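# Move the shelf board from the cart onto wall brackets

## Task

Take the shelf board off the cart (the cart is movable) and set it level on both wall brackets, slid back until it touches the wall. Then release it and move the robot away. The robot must not topple or be left leaning, or the task fails.

## Robot and tools

ROBOT. A Rainbow Robotics RB-Y1: a wheeled base (two drive wheels, two rear casters, 0.66 m long, 0.58 m wide, front edge 0.10 m ahead of the drive axle), two 7-joint arms with parallel grippers, a head, and a torso whose lower part (the leg) folds at ankle, knee and hip. The bent leg can poke out beyond the base's front edge. The base cannot drive sideways. Something may occasionally nudge loose objects.

FRAMES. Base frame: origin on the floor between the drive wheels, x forward, y left, z up. The reported chest, left_hand and right_hand positions are in this frame. A hand point is centred between its finger pads; the fingers point along the hand's -z and close along its x. Printed hand positions can be off, especially at full reach. Odometry frame is where the base started; base_odometry counts wheel turns only, so wheel slip looks like travel. Heading is in radians, left positive, -3.142 to 3.142.

execute_actions. Arguments: actions (a list holding one action, or empty to just read state and images) and cameras (list of head_camera, left_wrist_camera, right_wrist_camera or all; omitted or null gives all, [] gives none). An action may contain:
- base: exactly one of translate_m (a relative drive, metres, forward positive, -3 to 3) or rotate_rad (a relative turn in place, radians, counter-clockwise/left positive, -3.2 to 3.2). Offsets count from the base's position in the latest state report.
- joints: a single dictionary keyed by joint name, giving absolute targets (radians, grippers in metres of opening). Ranges: torso_squat_rad 0 to 1.2 (larger lowers the level chest); torso_shift_rad -0.3 to 0.6 (positive pushes hips forward); torso_pitch_rad -0.2 to 1.4 (positive leans forward); torso_yaw_rad -1.5 to 1.5 (positive left). Per arm: shoulder_pitch -2.356 to 2.356 (0 hanging, negative raises forward); left_shoulder_roll 0 to 3.141, right_shoulder_roll -3.141 to 0 (both lift the arm outward); shoulder_yaw -2.094 to 2.094; elbow -2.617 to 0.01 (negative bends); forearm_roll -3.141 to 3.141; wrist_pitch -1.57 to 1.919 (negative tips hand forward); hand_roll -2.705 to 2.705; gripper_m 0 to 0.1. For both arms positive yaw turns left and positive rolls are counter-clockwise seen from above on a hanging arm. head_pan_rad -0.523 to 0.523 (left positive, relative to chest); head_tilt_rad -0.35 to 1.57 (positive looks down). Done tolerance is ±0.02 rad, ±0.004 m for grippers.
- speeds: caps for this action only, translate_m 0.05 to 0.4 m/s, rotate_rad 0.1 to 1.509 rad/s (defaults are the maxima).
- min_time_s: 0.1 to 8, a minimum duration for each arm and head motion.
Top joint speeds: arms 1 rad/s (wrist joints 1.5), head 1.5, squat and pitch 0.3, shift 0.15, yaw 0.6, grippers 0.1 m/s. An action lasts at most 15 s; a base move needing over 8.667 s is refused. Unknown keys or out-of-range values refuse the whole call. Joints left out may still be driving to an earlier target.
Torso combinations must also hold: squat+shift <= 1.52; squat-shift+pitch <= 1.57; shift+0.5 pitch-0.4 squat <= 0.7; shift+0.3 pitch-0.5 squat <= 0.39. Violations leave the commanded torso joints short and off_target.

wait: seconds 0 to 10; the robot keeps its last command and the state and images come back.
zoom_image: camera name and region [x0, y0, x1, y1] in pixels of that camera's latest full image, origin top-left, at most 504 by 504. head_camera is 896x504; wrist cameras are 644x364. Calibration (K, distortion, T_world_to_cam into the base frame) is supplied; wrist camera poses drift more with arm pose.
finished_scene: scene is the integer of the current scene; call only once the board sits correctly and the robot is clear. It cannot be reversed.

RESULTS. base_status and joint_status describe the last accepted action: done; off_target (stopped short, may still push); limit_stop_at_<name> (a built-in limit stopped it); contact_stop (torso or arm met hard resistance); time_out; stopped_with_arm (torso halted because an arm hit something); limit_stop_at_own_body (self-collision guard acted before contact). After contact_stop, time_out or stopped_with_arm, the whole group (torso joints, or all seven joints of one arm) freezes and forgets its targets. "joint command not followed" with a cause line means an arm's targets were blocked by the arm-collision check; named joints show not_followed and may be retried automatically. on_its_own lists uncommanded parts; "held at" is the target held, not the position. A stop in one call skips the remaining calls of that reply. MOTOR HOT warns from 65 °C; at 80 °C an OVER-TEMPERATURE FAULT brakes the arm, reported as limit_stop_at_motor_heat; resend targets afterwards. A torque fault (joint contact torque at its limit: shoulders 63 N m, elbow 32.4, wrist joints 22.5) freezes everything for 10 s.

RECOVERY. A stalled arm or torso may keep pressing. Back it off alone first, arms before torso. If both hands hold one object and the torso hits contact_stop immediately with no obstacle, resend every arm joint at its current reported value, then resend the torso move.

CAUTIONS. To grip, command an opening at least 0.005 m narrower than the object; off_target is then expected. Each arm carries at most 3 kg. Keep heavy loads near the body: weight far ahead of the drive wheels can tip the robot with nothing to stop it. The base keeps going into furniture and may push it; a leg hitting furniture can slide the robot backward unreported. Never let the arms strike or squeeze each other, grippers included. Avoid dropping, slamming or shoving the board hard, and keep the robot upright.

Each tool is called after "Emit:" as a command line: name --argument value for each argument, lists and objects as JSON in quotes; but a table of rows of numbers goes row by row, as --pt "numbers of a row", without its own name.

## Session

Emit:
execute_actions --actions '[]'

Scene clock: 0.00 s.
base_odometry: x=+0.000 y=+0.000 heading=+0.000 (m, m, rad; odometry frame)
base_status: not commanded
joint_positions: torso_squat_rad=+0.350 torso_shift_rad=-0.001 torso_pitch_rad=+0.000 torso_yaw_rad=-0.001 left_shoulder_pitch_rad=+0.047 left_shoulder_roll_rad=+0.027 left_shoulder_yaw_rad=-0.050 left_elbow_rad=-0.290 left_forearm_roll_rad=+0.033 left_wrist_pitch_rad=+0.034 left_hand_roll_rad=+0.022 left_gripper_m=+0.101 right_shoulder_pitch_rad=-0.012 right_shoulder_roll_rad=-0.023 right_shoulder_yaw_rad=+0.023 right_elbow_rad=-0.230 right_forearm_roll_rad=+0.035 right_wrist_pitch_rad=-0.005 right_hand_roll_rad=+0.000 right_gripper_m=+0.099 head_pan_rad=+0.000 head_tilt_rad=+0.399
joint_status: not commanded
chest: x=-0.2287 y=+0.0004 z=+1.2474 quat_wxyz=(+1.000, +0.000, +0.000, +0.000) (m; base frame)
left_hand: x=-0.1298 y=+0.2353 z=+0.5691 quat_wxyz=(+0.994, +0.007, -0.105, +0.008) (m; base frame)
right_hand: x=-0.1076 y=-0.2340 z=+0.5724 quat_wxyz=(+0.992, -0.012, -0.122, +0.032) (m; base frame)
pictures: head_camera, left_wrist_camera, right_wrist_camera
Images, in order (width x height): head_camera 896x504, left_wrist_camera 644x364, right_wrist_camera 644x364.

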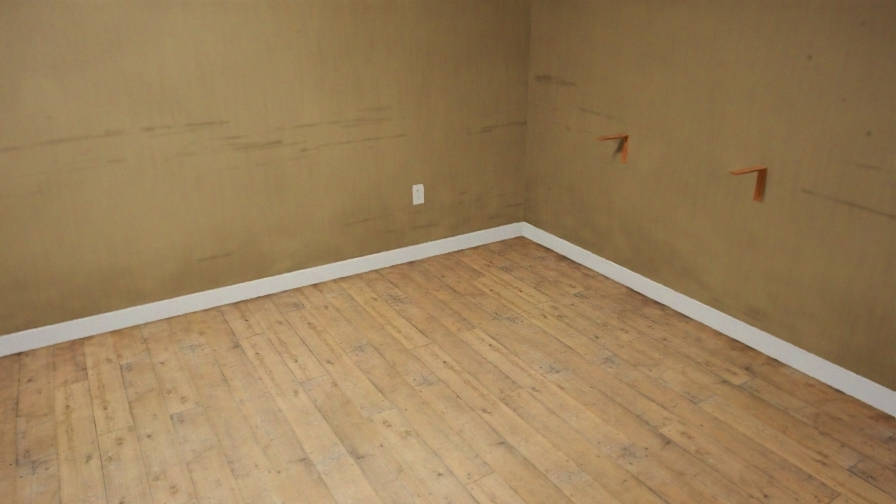

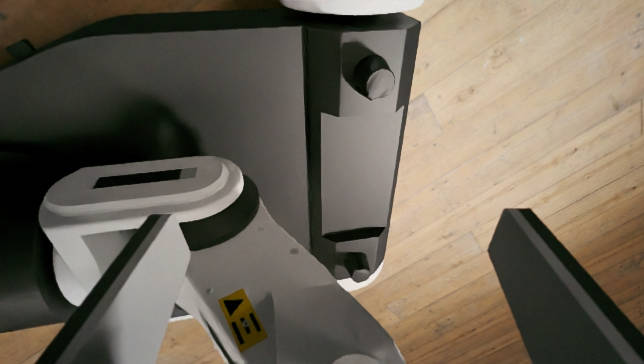

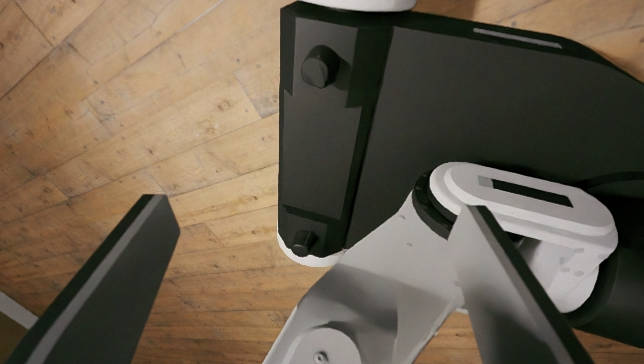

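Emit:
execute_actions --actions '[{"base":{"rotate_rad":-1.2}}]' --cameras '["head_camera"]'

Emit:
execute_actions --actions '[{"base":{"rotate_rad":-1.2}}]' --cameras '["head_camera"]'

Emit:
execute_actions --actions '[{"base":{"rotate_rad":-1.2}}]' --cameras '["head_camera"]'

Emit:
execute_actions --actions '[{"base":{"rotate_rad":-1.3}}]' --cameras '["head_camera"]'

Scene clock: 3.97 s.
base_odometry: x=+0.000 y=+0.000 heading=-1.199 (m, m, rad; odometry frame)
base_status: done
joint_positions: torso_squat_rad=+0.350 torso_shift_rad=-0.001 torso_pitch_rad=+0.000 torso_yaw_rad=-0.001 left_shoulder_pitch_rad=+0.047 left_shoulder_roll_rad=+0.027 left_shoulder_yaw_rad=-0.050 left_elbow_rad=-0.290 left_forearm_roll_rad=+0.033 left_wrist_pitch_rad=+0.034 left_hand_roll_rad=+0.022 left_gripper_m=+0.101 right_shoulder_pitch_rad=-0.012 right_shoulder_roll_rad=-0.023 right_shoulder_yaw_rad=+0.023 right_elbow_rad=-0.230 right_forearm_roll_rad=+0.035 right_wrist_pitch_rad=-0.005 right_hand_roll_rad=+0.000 right_gripper_m=+0.099 head_pan_rad=+0.000 head_tilt_rad=+0.399
joint_status: not commanded
chest: x=-0.2287 y=+0.0004 z=+1.2474 quat_wxyz=(+1.000, +0.000, +0.000, +0.000) (m; base frame)
left_hand: x=-0.1298 y=+0.2353 z=+0.5691 quat_wxyz=(+0.994, +0.007, -0.105, +0.008) (m; base frame)
right_hand: x=-0.1076 y=-0.2340 z=+0.5724 quat_wxyz=(+0.992, -0.012, -0.122, +0.032) (m; base frame)
pictures: head_camera
camera_calibration (this result's frames):
head_camera: T_world_to_cam=[[0.0425612, -0.998967, 0.0159115, -0.0105831], [-0.379757, -0.0309062, -0.92457, 1.32083], [0.924107, 0.0333083, -0.380681, 0.685602], [0, 0, 0, 1]] pos_world=[-0.131526, 0.00741327, 1.48236]
Images, in order (width x height): head_camera 896x504.

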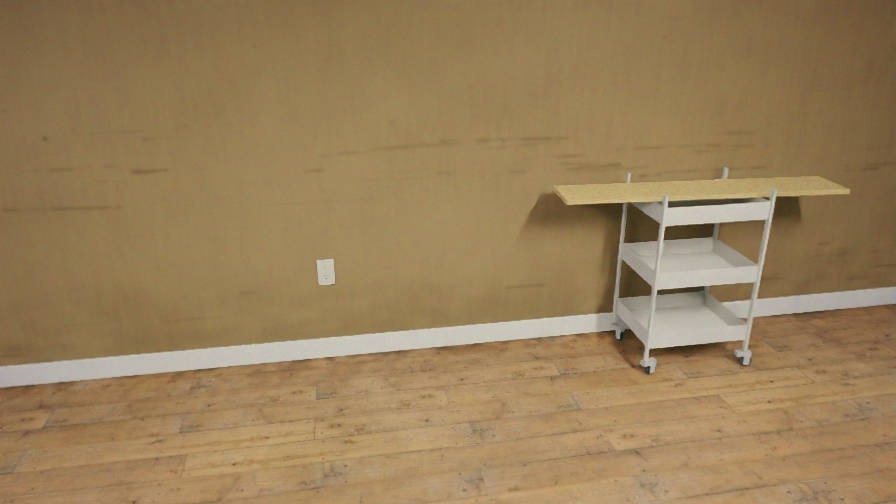

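Scene clock: 7.63 s.
base_odometry: x=+0.000 y=+0.000 heading=-2.399 (m, m, rad; odometry frame)
base_status: done
joint_positions: torso_squat_rad=+0.350 torso_shift_rad=-0.001 torso_pitch_rad=+0.000 torso_yaw_rad=-0.001 left_shoulder_pitch_rad=+0.047 left_shoulder_roll_rad=+0.027 left_shoulder_yaw_rad=-0.050 left_elbow_rad=-0.290 left_forearm_roll_rad=+0.033 left_wrist_pitch_rad=+0.034 left_hand_roll_rad=+0.022 left_gripper_m=+0.101 right_shoulder_pitch_rad=-0.012 right_shoulder_roll_rad=-0.023 right_shoulder_yaw_rad=+0.023 right_elbow_rad=-0.230 right_forearm_roll_rad=+0.035 right_wrist_pitch_rad=-0.005 right_hand_roll_rad=+0.000 right_gripper_m=+0.099 head_pan_rad=+0.000 head_tilt_rad=+0.399
joint_status: not commanded
chest: x=-0.2287 y=+0.0004 z=+1.2474 quat_wxyz=(+1.000, +0.000, +0.000, +0.000) (m; base frame)
left_hand: x=-0.1298 y=+0.2353 z=+0.5691 quat_wxyz=(+0.994, +0.007, -0.105, +0.008) (m; base frame)
right_hand: x=-0.1076 y=-0.2340 z=+0.5724 quat_wxyz=(+0.992, -0.012, -0.122, +0.032) (m; base frame)
pictures: head_camera
camera_calibration (this result's frames):
head_camera: T_world_to_cam=[[0.0425612, -0.998967, 0.015905, -0.0105796], [-0.379757, -0.0309001, -0.92457, 1.32083], [0.924107, 0.0333108, -0.38068, 0.685602], [0, 0, 0, 1]] pos_world=[-0.131526, 0.00740703, 1.48236]
Images, in order (width x height): head_camera 896x504.

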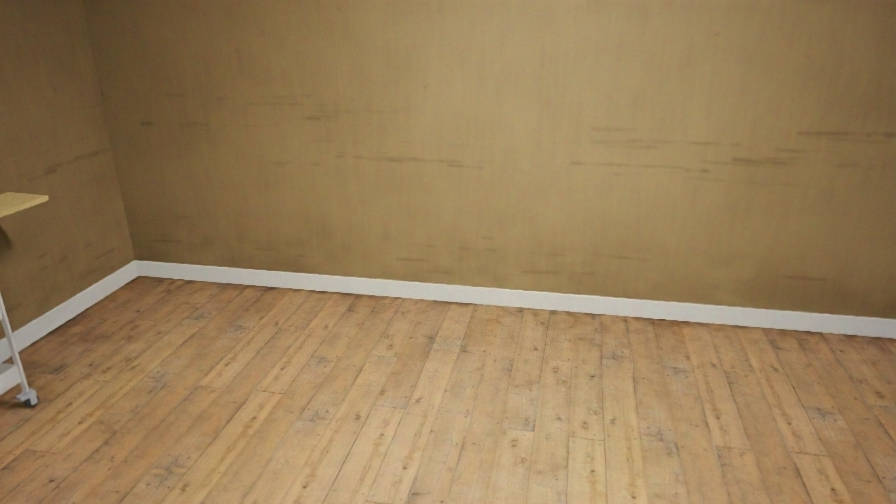

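Scene clock: 11.30 s.
base_odometry: x=+0.000 y=+0.001 heading=+2.685 (m, m, rad; odometry frame)
base_status: done
joint_positions: torso_squat_rad=+0.350 torso_shift_rad=-0.001 torso_pitch_rad=+0.000 torso_yaw_rad=-0.001 left_shoulder_pitch_rad=+0.047 left_shoulder_roll_rad=+0.027 left_shoulder_yaw_rad=-0.050 left_elbow_rad=-0.290 left_forearm_roll_rad=+0.033 left_wrist_pitch_rad=+0.034 left_hand_roll_rad=+0.022 left_gripper_m=+0.101 right_shoulder_pitch_rad=-0.012 right_shoulder_roll_rad=-0.023 right_shoulder_yaw_rad=+0.023 right_elbow_rad=-0.230 right_forearm_roll_rad=+0.035 right_wrist_pitch_rad=-0.005 right_hand_roll_rad=+0.000 right_gripper_m=+0.099 head_pan_rad=+0.000 head_tilt_rad=+0.399
joint_status: not commanded
chest: x=-0.2287 y=+0.0004 z=+1.2474 quat_wxyz=(+1.000, +0.000, +0.000, +0.000) (m; base frame)
left_hand: x=-0.1298 y=+0.2353 z=+0.5691 quat_wxyz=(+0.994, +0.007, -0.105, +0.008) (m; base frame)
right_hand: x=-0.1076 y=-0.2340 z=+0.5724 quat_wxyz=(+0.992, -0.012, -0.122, +0.032) (m; base frame)
pictures: head_camera
camera_calibration (this result's frames):
head_camera: T_world_to_cam=[[0.0425615, -0.998967, 0.0159031, -0.0105769], [-0.379757, -0.0308984, -0.92457, 1.32083], [0.924107, 0.0333118, -0.38068, 0.685602], [0, 0, 0, 1]] pos_world=[-0.131526, 0.00740685, 1.48236]
Images, in order (width x height): head_camera 896x504.

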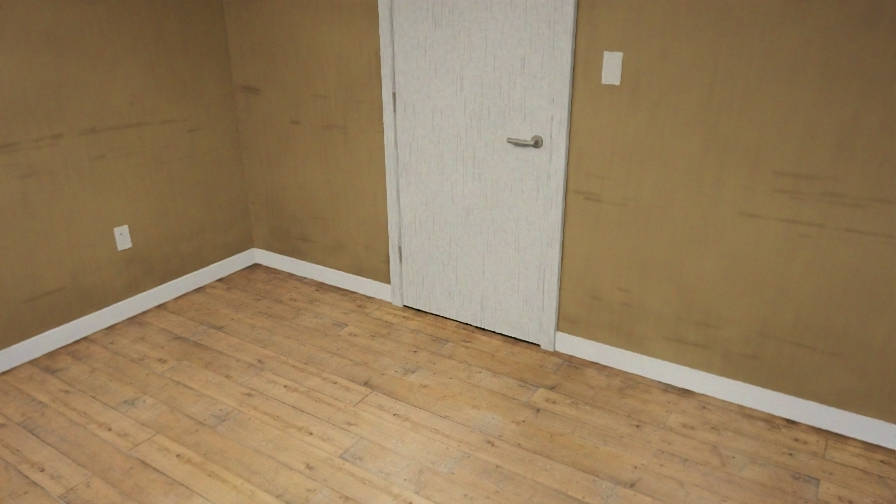

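Scene clock: 15.10 s.
base_odometry: x=+0.000 y=+0.000 heading=+1.386 (m, m, rad; odometry frame)
base_status: done
joint_positions: torso_squat_rad=+0.350 torso_shift_rad=-0.001 torso_pitch_rad=+0.000 torso_yaw_rad=-0.001 left_shoulder_pitch_rad=+0.047 left_shoulder_roll_rad=+0.027 left_shoulder_yaw_rad=-0.050 left_elbow_rad=-0.290 left_forearm_roll_rad=+0.033 left_wrist_pitch_rad=+0.034 left_hand_roll_rad=+0.022 left_gripper_m=+0.101 right_shoulder_pitch_rad=-0.012 right_shoulder_roll_rad=-0.023 right_shoulder_yaw_rad=+0.023 right_elbow_rad=-0.230 right_forearm_roll_rad=+0.035 right_wrist_pitch_rad=-0.005 right_hand_roll_rad=+0.000 right_gripper_m=+0.099 head_pan_rad=+0.000 head_tilt_rad=+0.399
joint_status: not commanded
chest: x=-0.2287 y=+0.0004 z=+1.2474 quat_wxyz=(+1.000, +0.000, +0.000, +0.000) (m; base frame)
left_hand: x=-0.1298 y=+0.2353 z=+0.5691 quat_wxyz=(+0.994, +0.007, -0.105, +0.008) (m; base frame)
right_hand: x=-0.1076 y=-0.2340 z=+0.5724 quat_wxyz=(+0.992, -0.012, -0.122, +0.032) (m; base frame)
pictures: head_camera
camera_calibration (this result's frames):
head_camera: T_world_to_cam=[[0.0425613, -0.998967, 0.0159005, -0.0105744], [-0.379755, -0.030896, -0.924571, 1.32083], [0.924107, 0.0333127, -0.380678, 0.685602], [0, 0, 0, 1]] pos_world=[-0.131528, 0.00740559, 1.48236]
Images, in order (width x height): head_camera 896x504.

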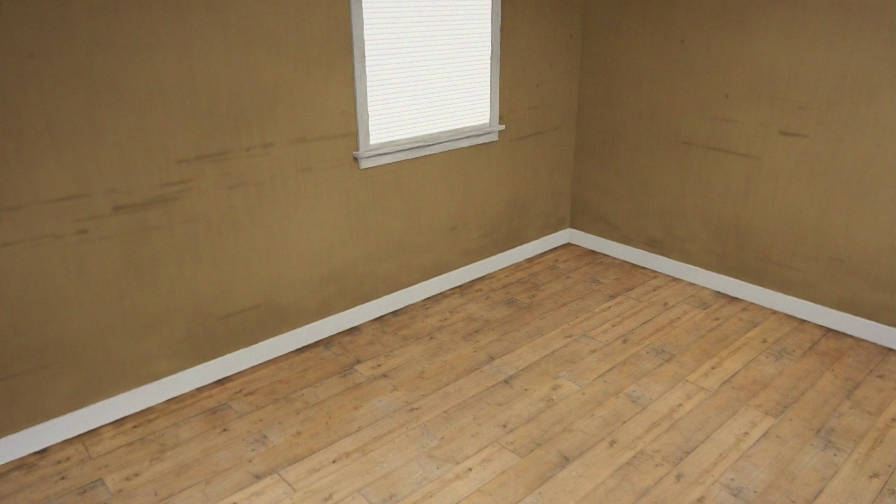

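Emit:
execute_actions --actions '[{"base":{"rotate_rad":2.337},"joints":{"left_shoulder_pitch_rad":0,"right_shoulder_pitch_rad":0,"left_shoulder_roll_rad":0.02,"right_shoulder_roll_rad":-0.02,"left_shoulder_yaw_rad":0.15,"right_shoulder_yaw_rad":-0.15,"left_elbow_rad":-1.1,"right_elbow_rad":-1.1,"left_wrist_pitch_rad":-0.47,"right_wrist_pitch_rad":-0.47,"left_forearm_roll_rad":0,"right_forearm_roll_rad":0,"left_hand_roll_rad":0,"torso_squat_rad":0.7,"torso_shift_rad":0.3}}]' --cameras '[]'

Emit:
execute_actions --actions '[{"base":{"translate_m":1.43}}]' --cameras '[]'

Emit:
execute_actions --actions '[{"base":{"rotate_rad":1.57}}]' --cameras '[]'

Emit:
execute_actions --actions '[{"base":{"translate_m":1.0}}]'

Scene clock: 20.03 s.
base_odometry: x=+0.000 y=+0.000 heading=-2.561 (m, m, rad; odometry frame)
base_status: done
joint_positions: torso_squat_rad=+0.700 torso_shift_rad=+0.300 torso_pitch_rad=+0.000 torso_yaw_rad=-0.001 left_shoulder_pitch_rad=+0.000 left_shoulder_roll_rad=+0.020 left_shoulder_yaw_rad=+0.150 left_elbow_rad=-1.100 left_forearm_roll_rad=+0.000 left_wrist_pitch_rad=-0.470 left_hand_roll_rad=+0.000 left_gripper_m=+0.101 right_shoulder_pitch_rad=+0.000 right_shoulder_roll_rad=-0.020 right_shoulder_yaw_rad=-0.150 right_elbow_rad=-1.100 right_forearm_roll_rad=+0.000 right_wrist_pitch_rad=-0.470 right_hand_roll_rad=+0.000 right_gripper_m=+0.099 head_pan_rad=+0.000 head_tilt_rad=+0.399
joint_status: all done
chest: x=-0.0698 y=+0.0003 z=+1.1014 quat_wxyz=(+1.000, +0.000, +0.000, -0.001) (m; base frame)
left_hand: x=+0.4010 y=+0.2991 z=+0.7632 quat_wxyz=(+0.705, +0.059, -0.706, +0.046) (m; base frame)
right_hand: x=+0.4004 y=-0.2997 z=+0.7633 quat_wxyz=(+0.705, -0.060, -0.705, -0.046) (m; base frame)
pictures: none
No camera images: the call's "cameras" was empty. Leave "cameras" out to get every camera's image.

Scene clock: 25.13 s.
base_odometry: x=-1.195 y=-0.785 heading=-2.560 (m, m, rad; odometry frame)
base_status: done
joint_positions: torso_squat_rad=+0.700 torso_shift_rad=+0.300 torso_pitch_rad=+0.000 torso_yaw_rad=-0.001 left_shoulder_pitch_rad=+0.000 left_shoulder_roll_rad=+0.020 left_shoulder_yaw_rad=+0.150 left_elbow_rad=-1.100 left_forearm_roll_rad=+0.000 left_wrist_pitch_rad=-0.470 left_hand_roll_rad=+0.000 left_gripper_m=+0.101 right_shoulder_pitch_rad=+0.000 right_shoulder_roll_rad=-0.020 right_shoulder_yaw_rad=-0.150 right_elbow_rad=-1.100 right_forearm_roll_rad=+0.000 right_wrist_pitch_rad=-0.470 right_hand_roll_rad=+0.000 right_gripper_m=+0.099 head_pan_rad=+0.000 head_tilt_rad=+0.399
joint_status: not commanded
chest: x=-0.0698 y=+0.0003 z=+1.1014 quat_wxyz=(+1.000, +0.000, +0.000, -0.001) (m; base frame)
left_hand: x=+0.4009 y=+0.2991 z=+0.7631 quat_wxyz=(+0.705, +0.059, -0.705, +0.046) (m; base frame)
right_hand: x=+0.4003 y=-0.2997 z=+0.7632 quat_wxyz=(+0.705, -0.060, -0.705, -0.046) (m; base frame)
pictures: none
No camera images: the call's "cameras" was empty. Leave "cameras" out to get every camera's image.

Scene clock: 29.03 s.
base_odometry: x=-1.195 y=-0.785 heading=-0.991 (m, m, rad; odometry frame)
base_status: done
joint_positions: torso_squat_rad=+0.700 torso_shift_rad=+0.300 torso_pitch_rad=+0.000 torso_yaw_rad=-0.001 left_shoulder_pitch_rad=+0.000 left_shoulder_roll_rad=+0.020 left_shoulder_yaw_rad=+0.150 left_elbow_rad=-1.100 left_forearm_roll_rad=+0.000 left_wrist_pitch_rad=-0.470 left_hand_roll_rad=+0.000 left_gripper_m=+0.101 right_shoulder_pitch_rad=+0.000 right_shoulder_roll_rad=-0.020 right_shoulder_yaw_rad=-0.150 right_elbow_rad=-1.100 right_forearm_roll_rad=+0.000 right_wrist_pitch_rad=-0.470 right_hand_roll_rad=+0.000 right_gripper_m=+0.099 head_pan_rad=+0.000 head_tilt_rad=+0.399
joint_status: not commanded
chest: x=-0.0698 y=+0.0003 z=+1.1014 quat_wxyz=(+1.000, +0.000, +0.000, -0.001) (m; base frame)
left_hand: x=+0.4009 y=+0.2991 z=+0.7631 quat_wxyz=(+0.705, +0.059, -0.705, +0.046) (m; base frame)
right_hand: x=+0.4003 y=-0.2997 z=+0.7632 quat_wxyz=(+0.705, -0.060, -0.705, -0.046) (m; base frame)
pictures: none
No camera images: the call's "cameras" was empty. Leave "cameras" out to get every camera's image.

Scene clock: 33.23 s.
base_odometry: x=-0.647 y=-1.621 heading=-0.991 (m, m, rad; odometry frame)
base_status: done
joint_positions: torso_squat_rad=+0.700 torso_shift_rad=+0.300 torso_pitch_rad=+0.000 torso_yaw_rad=-0.001 left_shoulder_pitch_rad=+0.000 left_shoulder_roll_rad=+0.020 left_shoulder_yaw_rad=+0.150 left_elbow_rad=-1.100 left_forearm_roll_rad=+0.000 left_wrist_pitch_rad=-0.470 left_hand_roll_rad=+0.000 left_gripper_m=+0.101 right_shoulder_pitch_rad=+0.000 right_shoulder_roll_rad=-0.020 right_shoulder_yaw_rad=-0.150 right_elbow_rad=-1.100 right_forearm_roll_rad=+0.000 right_wrist_pitch_rad=-0.470 right_hand_roll_rad=+0.000 right_gripper_m=+0.099 head_pan_rad=+0.000 head_tilt_rad=+0.399
joint_status: not commanded
chest: x=-0.0698 y=+0.0003 z=+1.1014 quat_wxyz=(+1.000, +0.000, +0.000, -0.001) (m; base frame)
left_hand: x=+0.4009 y=+0.2991 z=+0.7631 quat_wxyz=(+0.705, +0.059, -0.705, +0.046) (m; base frame)
right_hand: x=+0.4003 y=-0.2997 z=+0.7632 quat_wxyz=(+0.705, -0.060, -0.705, -0.046) (m; base frame)
pictures: head_camera, left_wrist_camera, right_wrist_camera
camera_calibration (this result's frames):
head_camera: T_world_to_cam=[[0.0425258, -0.998969, 0.0159098, -0.0150987], [-0.37984, -0.0308941, -0.924536, 1.24612], [0.924074, 0.0332735, -0.380762, 0.48329], [0, 0, 0, 1]] pos_world=[0.0273713, 0.00733367, 1.33634]
left_wrist_camera: T_world_to_cam=[[0.0339855, -0.0622758, 0.99748, -0.751646], [-0.476983, -0.878066, -0.0385689, 0.520795], [0.878255, -0.474471, -0.059546, -0.0822179], [0, 0, 0, 1]] pos_world=[0.346164, 0.371473, 0.764942]
right_wrist_camera: T_world_to_cam=[[0.00765799, -0.0597862, -0.998182, 0.732929], [-0.51697, 0.854226, -0.0551301, 0.537028], [0.855969, 0.516452, -0.024366, -0.0812255], [0, 0, 0, 1]] pos_world=[0.341541, -0.372975, 0.759224]
Images, in order (width x height): head_camera 896x504, left_wrist_camera 644x364, right_wrist_camera 644x364.

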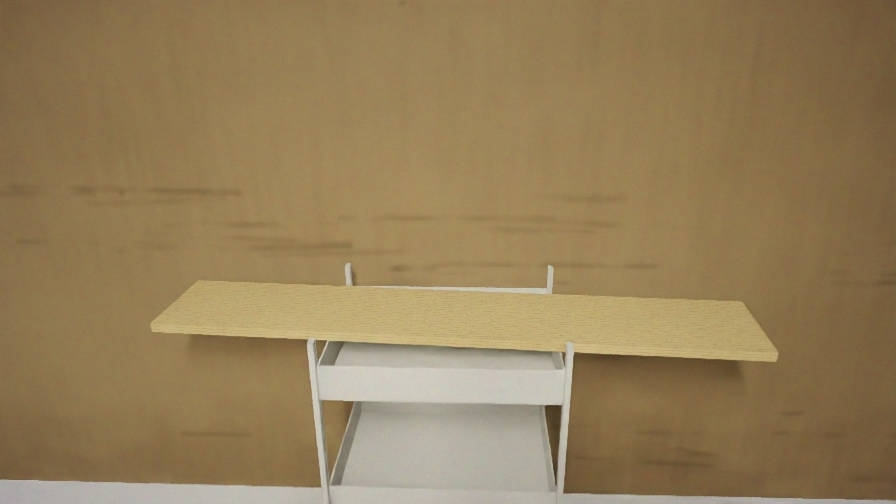

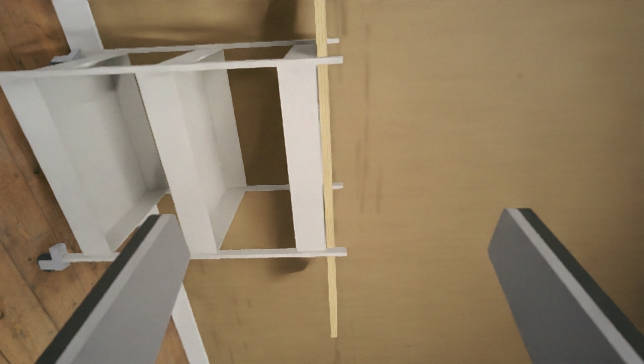

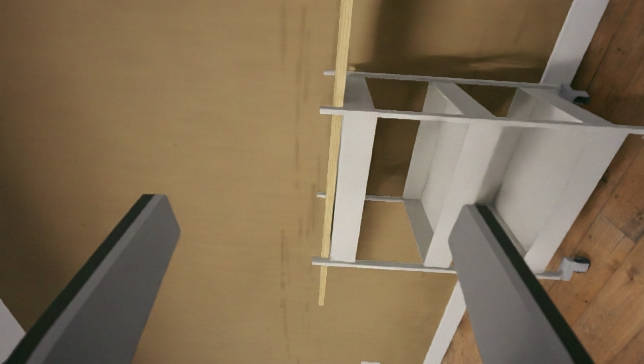

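Emit:
execute_actions --actions '[{"base":{"rotate_rad":0.16},"joints":{"torso_squat_rad":0.735,"head_tilt_rad":0.8}}]' --cameras '[]'

Emit:
execute_actions --actions '[{"base":{"translate_m":0.36}}]' --cameras '[]'

Emit:
execute_actions --actions '[{"base":{"rotate_rad":-0.18}}]' --cameras '[]'

Emit:
execute_actions --actions '[{"base":{"translate_m":0.17}}]'

Scene clock: 34.90 s.
base_odometry: x=-0.647 y=-1.621 heading=-0.832 (m, m, rad; odometry frame)
base_status: done
joint_positions: torso_squat_rad=+0.735 torso_shift_rad=+0.300 torso_pitch_rad=+0.000 torso_yaw_rad=-0.001 left_shoulder_pitch_rad=+0.000 left_shoulder_roll_rad=+0.020 left_shoulder_yaw_rad=+0.150 left_elbow_rad=-1.100 left_forearm_roll_rad=+0.000 left_wrist_pitch_rad=-0.470 left_hand_roll_rad=+0.000 left_gripper_m=+0.101 right_shoulder_pitch_rad=+0.000 right_shoulder_roll_rad=-0.020 right_shoulder_yaw_rad=-0.150 right_elbow_rad=-1.100 right_forearm_roll_rad=+0.000 right_wrist_pitch_rad=-0.470 right_hand_roll_rad=+0.000 right_gripper_m=+0.099 head_pan_rad=+0.000 head_tilt_rad=+0.800
joint_status: all done
chest: x=-0.0747 y=+0.0003 z=+1.0860 quat_wxyz=(+1.000, +0.000, +0.000, -0.001) (m; base frame)
left_hand: x=+0.3961 y=+0.2991 z=+0.7478 quat_wxyz=(+0.705, +0.059, -0.706, +0.046) (m; base frame)
right_hand: x=+0.3955 y=-0.2997 z=+0.7479 quat_wxyz=(+0.705, -0.060, -0.705, -0.046) (m; base frame)
pictures: none
No camera images: the call's "cameras" was empty. Leave "cameras" out to get every camera's image.

Scene clock: 37.23 s.
base_odometry: x=-0.404 y=-1.887 heading=-0.831 (m, m, rad; odometry frame)
base_status: done
joint_positions: torso_squat_rad=+0.735 torso_shift_rad=+0.300 torso_pitch_rad=+0.000 torso_yaw_rad=-0.001 left_shoulder_pitch_rad=+0.000 left_shoulder_roll_rad=+0.020 left_shoulder_yaw_rad=+0.150 left_elbow_rad=-1.100 left_forearm_roll_rad=+0.000 left_wrist_pitch_rad=-0.470 left_hand_roll_rad=+0.000 left_gripper_m=+0.101 right_shoulder_pitch_rad=+0.000 right_shoulder_roll_rad=-0.020 right_shoulder_yaw_rad=-0.150 right_elbow_rad=-1.100 right_forearm_roll_rad=+0.000 right_wrist_pitch_rad=-0.470 right_hand_roll_rad=+0.000 right_gripper_m=+0.099 head_pan_rad=+0.000 head_tilt_rad=+0.800
joint_status: not commanded
chest: x=-0.0746 y=+0.0003 z=+1.0860 quat_wxyz=(+1.000, +0.000, +0.000, -0.001) (m; base frame)
left_hand: x=+0.3962 y=+0.2991 z=+0.7477 quat_wxyz=(+0.705, +0.059, -0.705, +0.046) (m; base frame)
right_hand: x=+0.3955 y=-0.2997 z=+0.7478 quat_wxyz=(+0.705, -0.060, -0.705, -0.046) (m; base frame)
pictures: none
No camera images: the call's "cameras" was empty. Leave "cameras" out to get every camera's image.

Scene clock: 38.77 s.
base_odometry: x=-0.404 y=-1.887 heading=-1.010 (m, m, rad; odometry frame)
base_status: done
joint_positions: torso_squat_rad=+0.735 torso_shift_rad=+0.300 torso_pitch_rad=+0.000 torso_yaw_rad=-0.001 left_shoulder_pitch_rad=+0.000 left_shoulder_roll_rad=+0.020 left_shoulder_yaw_rad=+0.150 left_elbow_rad=-1.100 left_forearm_roll_rad=+0.000 left_wrist_pitch_rad=-0.470 left_hand_roll_rad=+0.000 left_gripper_m=+0.101 right_shoulder_pitch_rad=+0.000 right_shoulder_roll_rad=-0.020 right_shoulder_yaw_rad=-0.150 right_elbow_rad=-1.100 right_forearm_roll_rad=+0.000 right_wrist_pitch_rad=-0.470 right_hand_roll_rad=+0.000 right_gripper_m=+0.099 head_pan_rad=+0.000 head_tilt_rad=+0.800
joint_status: not commanded
chest: x=-0.0746 y=+0.0003 z=+1.0860 quat_wxyz=(+1.000, +0.000, +0.000, -0.001) (m; base frame)
left_hand: x=+0.3962 y=+0.2991 z=+0.7477 quat_wxyz=(+0.705, +0.059, -0.705, +0.046) (m; base frame)
right_hand: x=+0.3955 y=-0.2997 z=+0.7478 quat_wxyz=(+0.705, -0.060, -0.705, -0.046) (m; base frame)
pictures: none
No camera images: the call's "cameras" was empty. Leave "cameras" out to get every camera's image.

Scene clock: 40.77 s.
base_odometry: x=-0.314 y=-2.031 heading=-1.011 (m, m, rad; odometry frame)
base_status: done
joint_positions: torso_squat_rad=+0.735 torso_shift_rad=+0.300 torso_pitch_rad=+0.000 torso_yaw_rad=-0.001 left_shoulder_pitch_rad=+0.000 left_shoulder_roll_rad=+0.020 left_shoulder_yaw_rad=+0.150 left_elbow_rad=-1.100 left_forearm_roll_rad=+0.000 left_wrist_pitch_rad=-0.470 left_hand_roll_rad=+0.000 left_gripper_m=+0.101 right_shoulder_pitch_rad=+0.000 right_shoulder_roll_rad=-0.020 right_shoulder_yaw_rad=-0.150 right_elbow_rad=-1.100 right_forearm_roll_rad=+0.000 right_wrist_pitch_rad=-0.470 right_hand_roll_rad=+0.000 right_gripper_m=+0.099 head_pan_rad=+0.000 head_tilt_rad=+0.800
joint_status: not commanded
chest: x=-0.0746 y=+0.0003 z=+1.0860 quat_wxyz=(+1.000, +0.000, +0.000, -0.001) (m; base frame)
left_hand: x=+0.3962 y=+0.2991 z=+0.7477 quat_wxyz=(+0.705, +0.059, -0.705, +0.046) (m; base frame)
right_hand: x=+0.3955 y=-0.2997 z=+0.7478 quat_wxyz=(+0.705, -0.060, -0.705, -0.046) (m; base frame)
pictures: head_camera, left_wrist_camera, right_wrist_camera
camera_calibration (this result's frames):
head_camera: T_world_to_cam=[[0.0452634, -0.998973, -0.00218496, 0.00875313], [-0.710434, -0.0306519, -0.703096, 0.92791], [0.702307, 0.0333768, -0.711092, 0.894974], [0, 0, 0, 1]] pos_world=[0.0302761, 0.00731499, 1.28884]
left_wrist_camera: T_world_to_cam=[[0.0340468, -0.0622694, 0.997478, -0.736132], [-0.476972, -0.878073, -0.0385349, 0.517897], [0.878259, -0.474457, -0.0595964, -0.0789232], [0, 0, 0, 1]] pos_world=[0.3414, 0.371467, 0.74953]
right_wrist_camera: T_world_to_cam=[[0.00763923, -0.059766, -0.998183, 0.717609], [-0.516981, 0.854222, -0.0551028, 0.533705], [0.855963, 0.516462, -0.0243722, -0.0775315], [0, 0, 0, 1]] pos_world=[0.336797, -0.372972, 0.743824]
Images, in order (width x height): head_camera 896x504, left_wrist_camera 644x364, right_wrist_camera 644x364.

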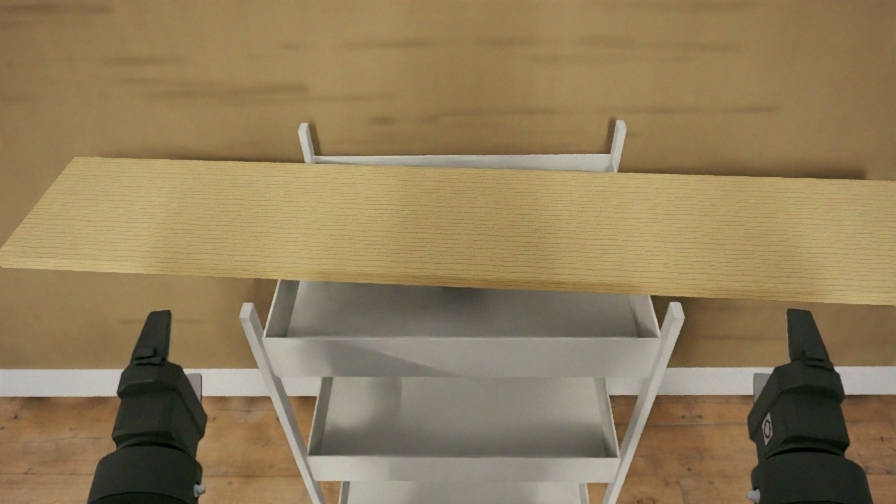

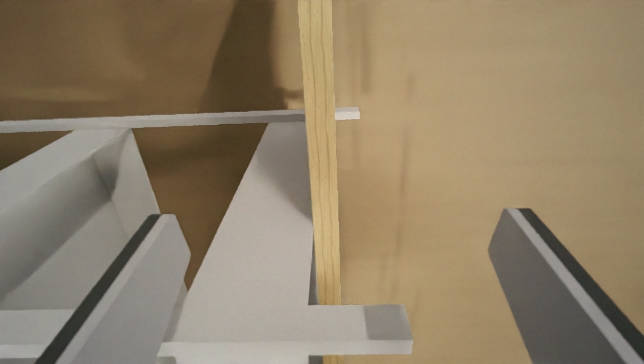

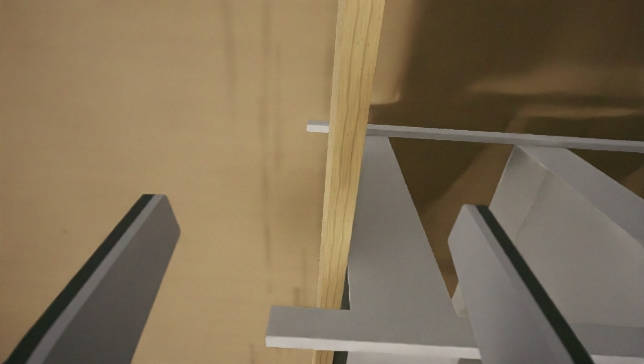

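Emit:
execute_actions --actions '[{"base":{"rotate_rad":-0.045},"joints":{"torso_squat_rad":0.75,"left_shoulder_yaw_rad":0.2,"right_shoulder_yaw_rad":-0.11}}]' --cameras '[]'

Emit:
execute_actions --actions '[{"base":{"translate_m":0.11},"speeds":{"translate_m":0.1}}]'

Scene clock: 42.23 s.
base_odometry: x=-0.314 y=-2.031 heading=-1.055 (m, m, rad; odometry frame)
base_status: done
joint_positions: torso_squat_rad=+0.750 torso_shift_rad=+0.300 torso_pitch_rad=+0.000 torso_yaw_rad=-0.001 left_shoulder_pitch_rad=+0.000 left_shoulder_roll_rad=+0.020 left_shoulder_yaw_rad=+0.200 left_elbow_rad=-1.100 left_forearm_roll_rad=+0.000 left_wrist_pitch_rad=-0.470 left_hand_roll_rad=+0.000 left_gripper_m=+0.101 right_shoulder_pitch_rad=+0.000 right_shoulder_roll_rad=-0.020 right_shoulder_yaw_rad=-0.110 right_elbow_rad=-1.100 right_forearm_roll_rad=+0.000 right_wrist_pitch_rad=-0.470 right_hand_roll_rad=+0.000 right_gripper_m=+0.099 head_pan_rad=+0.000 head_tilt_rad=+0.800
joint_status: all done
chest: x=-0.0768 y=+0.0003 z=+1.0792 quat_wxyz=(+1.000, +0.000, +0.000, +0.000) (m; base frame)
left_hand: x=+0.3899 y=+0.3226 z=+0.7415 quat_wxyz=(+0.703, +0.077, -0.704, +0.063) (m; base frame)
right_hand: x=+0.3959 y=-0.2809 z=+0.7408 quat_wxyz=(+0.706, -0.046, -0.706, -0.032) (m; base frame)
pictures: none
No camera images: the call's "cameras" was empty. Leave "cameras" out to get every camera's image.

Scene clock: 44.37 s.
base_odometry: x=-0.259 y=-2.127 heading=-1.055 (m, m, rad; odometry frame)
base_status: done
joint_positions: torso_squat_rad=+0.750 torso_shift_rad=+0.300 torso_pitch_rad=+0.000 torso_yaw_rad=-0.001 left_shoulder_pitch_rad=+0.000 left_shoulder_roll_rad=+0.020 left_shoulder_yaw_rad=+0.200 left_elbow_rad=-1.100 left_forearm_roll_rad=+0.000 left_wrist_pitch_rad=-0.470 left_hand_roll_rad=+0.000 left_gripper_m=+0.101 right_shoulder_pitch_rad=+0.000 right_shoulder_roll_rad=-0.020 right_shoulder_yaw_rad=-0.110 right_elbow_rad=-1.100 right_forearm_roll_rad=+0.000 right_wrist_pitch_rad=-0.470 right_hand_roll_rad=+0.000 right_gripper_m=+0.099 head_pan_rad=+0.000 head_tilt_rad=+0.800
joint_status: not commanded
chest: x=-0.0767 y=+0.0003 z=+1.0792 quat_wxyz=(+1.000, +0.000, +0.000, +0.000) (m; base frame)
left_hand: x=+0.3899 y=+0.3226 z=+0.7414 quat_wxyz=(+0.703, +0.077, -0.704, +0.063) (m; base frame)
right_hand: x=+0.3959 y=-0.2809 z=+0.7406 quat_wxyz=(+0.706, -0.046, -0.706, -0.032) (m; base frame)
pictures: head_camera, left_wrist_camera, right_wrist_camera
camera_calibration (this result's frames):
head_camera: T_world_to_cam=[[0.0453118, -0.99897, -0.00219262, 0.00883713], [-0.71038, -0.0306784, -0.70315, 0.921686], [0.702359, 0.0334186, -0.711038, 0.891596], [0, 0, 0, 1]] pos_world=[0.0281261, 0.00730803, 1.28206]
left_wrist_camera: T_world_to_cam=[[0.036094, -0.0605407, 0.997513, -0.729559], [-0.432436, -0.90082, -0.039025, 0.525583], [0.900942, -0.429952, -0.0586941, -0.086561], [0, 0, 0, 1]] pos_world=[0.3316, 0.392071, 0.743175]
right_wrist_camera: T_world_to_cam=[[0.00926112, -0.0592706, -0.998199, 0.711102], [-0.550635, 0.832961, -0.0545678, 0.524361], [0.834695, 0.550149, -0.0249223, -0.0694636], [0, 0, 0, 1]] pos_world=[0.340127, -0.356409, 0.736703]
Images, in order (width x height): head_camera 896x504, left_wrist_camera 644x364, right_wrist_camera 644x364.

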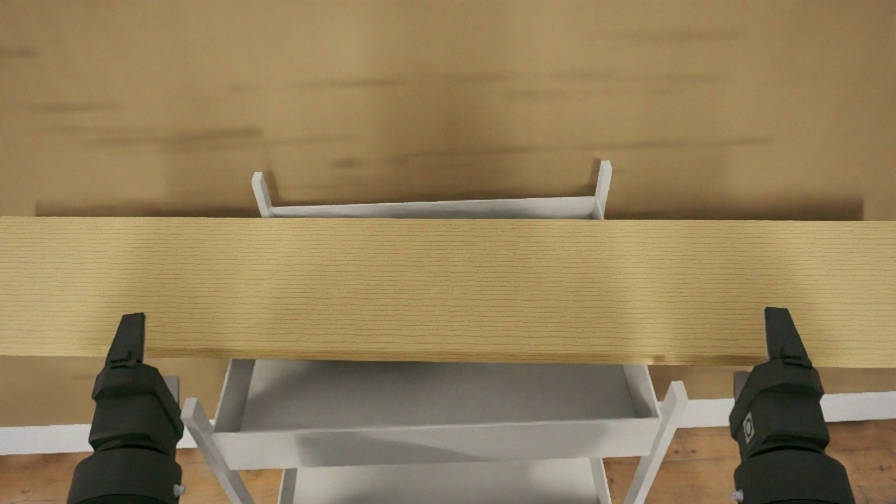

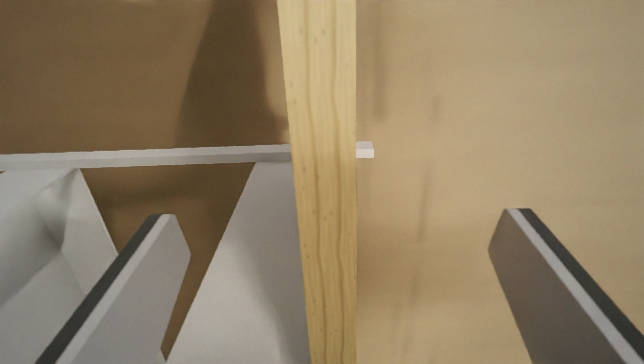

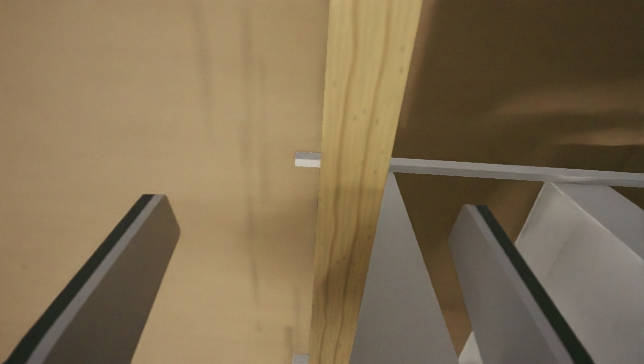

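Only the fingertips overlap, so I am moving in further.

Emit:
execute_actions --actions '[{"base":{"translate_m":0.04},"joints":{"torso_squat_rad":0.765}}]'

Emit:
execute_actions --actions '[{"joints":{"left_gripper_m":0,"right_gripper_m":0}}]' --cameras '[]'

Emit:
execute_actions --actions '[{"joints":{"torso_squat_rad":0.4}}]'

Scene clock: 45.73 s.
base_odometry: x=-0.240 y=-2.162 heading=-1.056 (m, m, rad; odometry frame)
base_status: done
joint_positions: torso_squat_rad=+0.765 torso_shift_rad=+0.300 torso_pitch_rad=+0.000 torso_yaw_rad=-0.001 left_shoulder_pitch_rad=+0.000 left_shoulder_roll_rad=+0.020 left_shoulder_yaw_rad=+0.200 left_elbow_rad=-1.100 left_forearm_roll_rad=+0.000 left_wrist_pitch_rad=-0.470 left_hand_roll_rad=+0.000 left_gripper_m=+0.101 right_shoulder_pitch_rad=+0.000 right_shoulder_roll_rad=-0.020 right_shoulder_yaw_rad=-0.110 right_elbow_rad=-1.100 right_forearm_roll_rad=+0.000 right_wrist_pitch_rad=-0.470 right_hand_roll_rad=+0.000 right_gripper_m=+0.099 head_pan_rad=+0.000 head_tilt_rad=+0.800
joint_status: all done
chest: x=-0.0788 y=+0.0003 z=+1.0723 quat_wxyz=(+1.000, +0.000, +0.000, +0.000) (m; base frame)
left_hand: x=+0.3878 y=+0.3226 z=+0.7345 quat_wxyz=(+0.703, +0.077, -0.704, +0.063) (m; base frame)
right_hand: x=+0.3938 y=-0.2809 z=+0.7337 quat_wxyz=(+0.706, -0.046, -0.706, -0.032) (m; base frame)
pictures: head_camera, left_wrist_camera, right_wrist_camera
camera_calibration (this result's frames):
head_camera: T_world_to_cam=[[0.0453116, -0.99897, -0.00219306, 0.00891565], [-0.710385, -0.0306783, -0.703144, 0.915318], [0.702353, 0.0334185, -0.711044, 0.888199], [0, 0, 0, 1]] pos_world=[0.0259951, 0.00730453, 1.27517]
left_wrist_camera: T_world_to_cam=[[0.0360831, -0.0605404, 0.997513, -0.722609], [-0.432441, -0.900817, -0.0390291, 0.524394], [0.90094, -0.429957, -0.0586844, -0.0850573], [0, 0, 0, 1]] pos_world=[0.329475, 0.392065, 0.736287]
right_wrist_camera: T_world_to_cam=[[0.00926649, -0.0592695, -0.998199, 0.704242], [-0.550639, 0.832958, -0.0545698, 0.522816], [0.834692, 0.550153, -0.0249175, -0.0678602], [0, 0, 0, 1]] pos_world=[0.337999, -0.35641, 0.729813]
Images, in order (width x height): head_camera 896x504, left_wrist_camera 644x364, right_wrist_camera 644x364.

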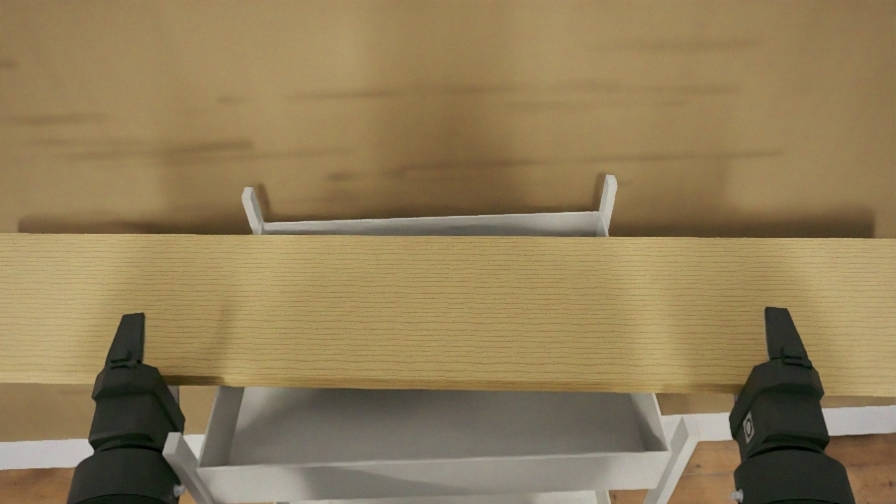

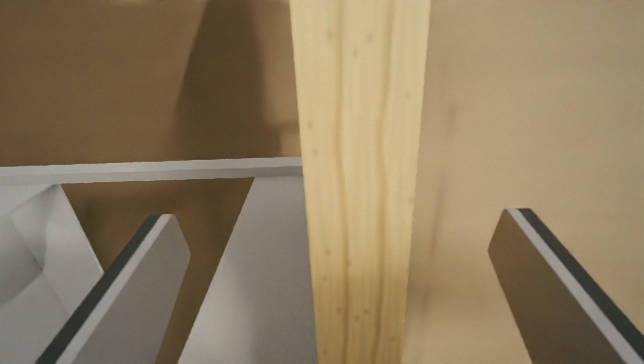

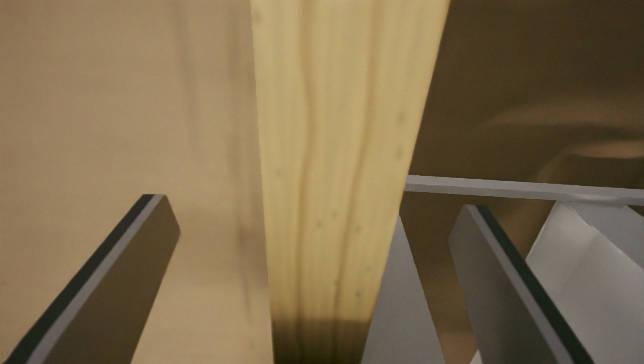

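Scene clock: 47.23 s.
base_odometry: x=-0.240 y=-2.162 heading=-1.056 (m, m, rad; odometry frame)
base_status: not commanded
joint_positions: torso_squat_rad=+0.765 torso_shift_rad=+0.300 torso_pitch_rad=-0.001 torso_yaw_rad=-0.001 left_shoulder_pitch_rad=-0.002 left_shoulder_roll_rad=+0.021 left_shoulder_yaw_rad=+0.200 left_elbow_rad=-1.102 left_forearm_roll_rad=+0.000 left_wrist_pitch_rad=-0.471 left_hand_roll_rad=+0.000 left_gripper_m=+0.019 right_shoulder_pitch_rad=+0.000 right_shoulder_roll_rad=-0.020 right_shoulder_yaw_rad=-0.110 right_elbow_rad=-1.099 right_forearm_roll_rad=+0.000 right_wrist_pitch_rad=-0.469 right_hand_roll_rad=+0.000 right_gripper_m=+0.017 head_pan_rad=+0.000 head_tilt_rad=+0.800
joint_status: left_gripper_m off_target (ended at +0.019, target +0.000); right_gripper_m off_target (ended at +0.017, target +0.000)
chest: x=-0.0791 y=+0.0001 z=+1.0724 quat_wxyz=(+1.000, +0.000, +0.000, +0.000) (m; base frame)
left_hand: x=+0.3887 y=+0.3227 z=+0.7371 quat_wxyz=(+0.701, +0.077, -0.706, +0.063) (m; base frame)
right_hand: x=+0.3934 y=-0.2809 z=+0.7332 quat_wxyz=(+0.706, -0.046, -0.706, -0.033) (m; base frame)
pictures: none
No camera images: the call's "cameras" was empty. Leave "cameras" out to get every camera's image.

Scene clock: 49.30 s.
base_odometry: x=-0.240 y=-2.162 heading=-1.056 (m, m, rad; odometry frame)
base_status: not commanded
joint_positions: torso_squat_rad=+0.400 torso_shift_rad=+0.300 torso_pitch_rad=+0.001 torso_yaw_rad=-0.001 left_shoulder_pitch_rad=+0.002 left_shoulder_roll_rad=+0.020 left_shoulder_yaw_rad=+0.200 left_elbow_rad=-1.099 left_forearm_roll_rad=+0.000 left_wrist_pitch_rad=-0.469 left_hand_roll_rad=+0.000 left_gripper_m=+0.019 right_shoulder_pitch_rad=+0.001 right_shoulder_roll_rad=-0.020 right_shoulder_yaw_rad=-0.110 right_elbow_rad=-1.098 right_forearm_roll_rad=+0.000 right_wrist_pitch_rad=-0.469 right_hand_roll_rad=+0.000 right_gripper_m=+0.017 head_pan_rad=+0.000 head_tilt_rad=+0.800
joint_status: all done
chest: x=-0.0370 y=+0.0004 z=+1.2058 quat_wxyz=(+1.000, +0.000, +0.000, +0.000) (m; base frame)
left_hand: x=+0.4284 y=+0.3230 z=+0.8662 quat_wxyz=(+0.705, +0.077, -0.703, +0.064) (m; base frame)
right_hand: x=+0.4346 y=-0.2806 z=+0.8653 quat_wxyz=(+0.707, -0.046, -0.705, -0.033) (m; base frame)
pictures: head_camera, left_wrist_camera, right_wrist_camera
camera_calibration (this result's frames):
head_camera: T_world_to_cam=[[0.0453742, -0.998968, -0.00223379, 0.00745562], [-0.711061, -0.0307264, -0.702459, 1.03805], [0.701665, 0.0334619, -0.711721, 0.95452], [0, 0, 0, 1]] pos_world=[0.0680256, 0.00740346, 1.40856]
left_wrist_camera: T_world_to_cam=[[0.040253, -0.0597259, 0.997403, -0.857351], [-0.431552, -0.901347, -0.0365574, 0.545172], [0.901189, -0.42896, -0.0620567, -0.111207], [0, 0, 0, 1]] pos_world=[0.37, 0.39248, 0.868154]
right_wrist_camera: T_world_to_cam=[[0.00470861, -0.0583664, -0.998284, 0.83752], [-0.550736, 0.833101, -0.0513064, 0.549523], [0.834666, 0.550032, -0.0282217, -0.0959505], [0, 0, 0, 1]] pos_world=[0.378785, -0.356149, 0.861569]
Images, in order (width x height): head_camera 896x504, left_wrist_camera 644x364, right_wrist_camera 644x364.

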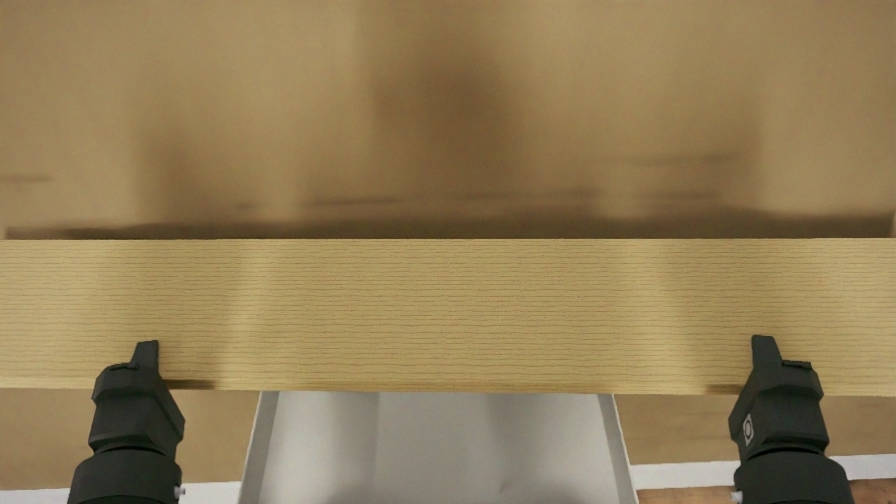

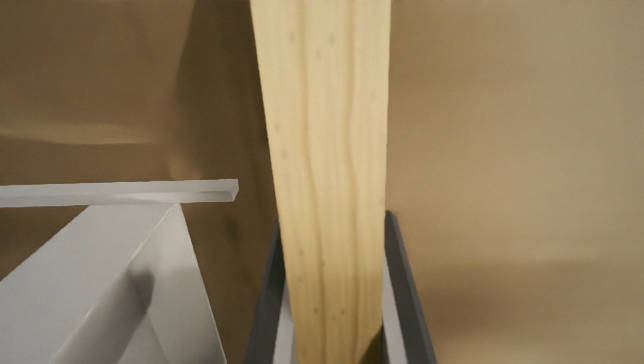

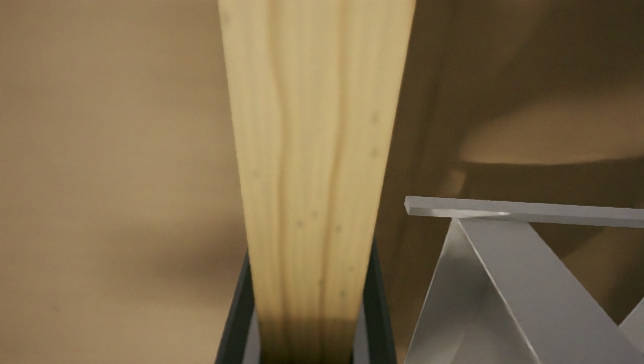

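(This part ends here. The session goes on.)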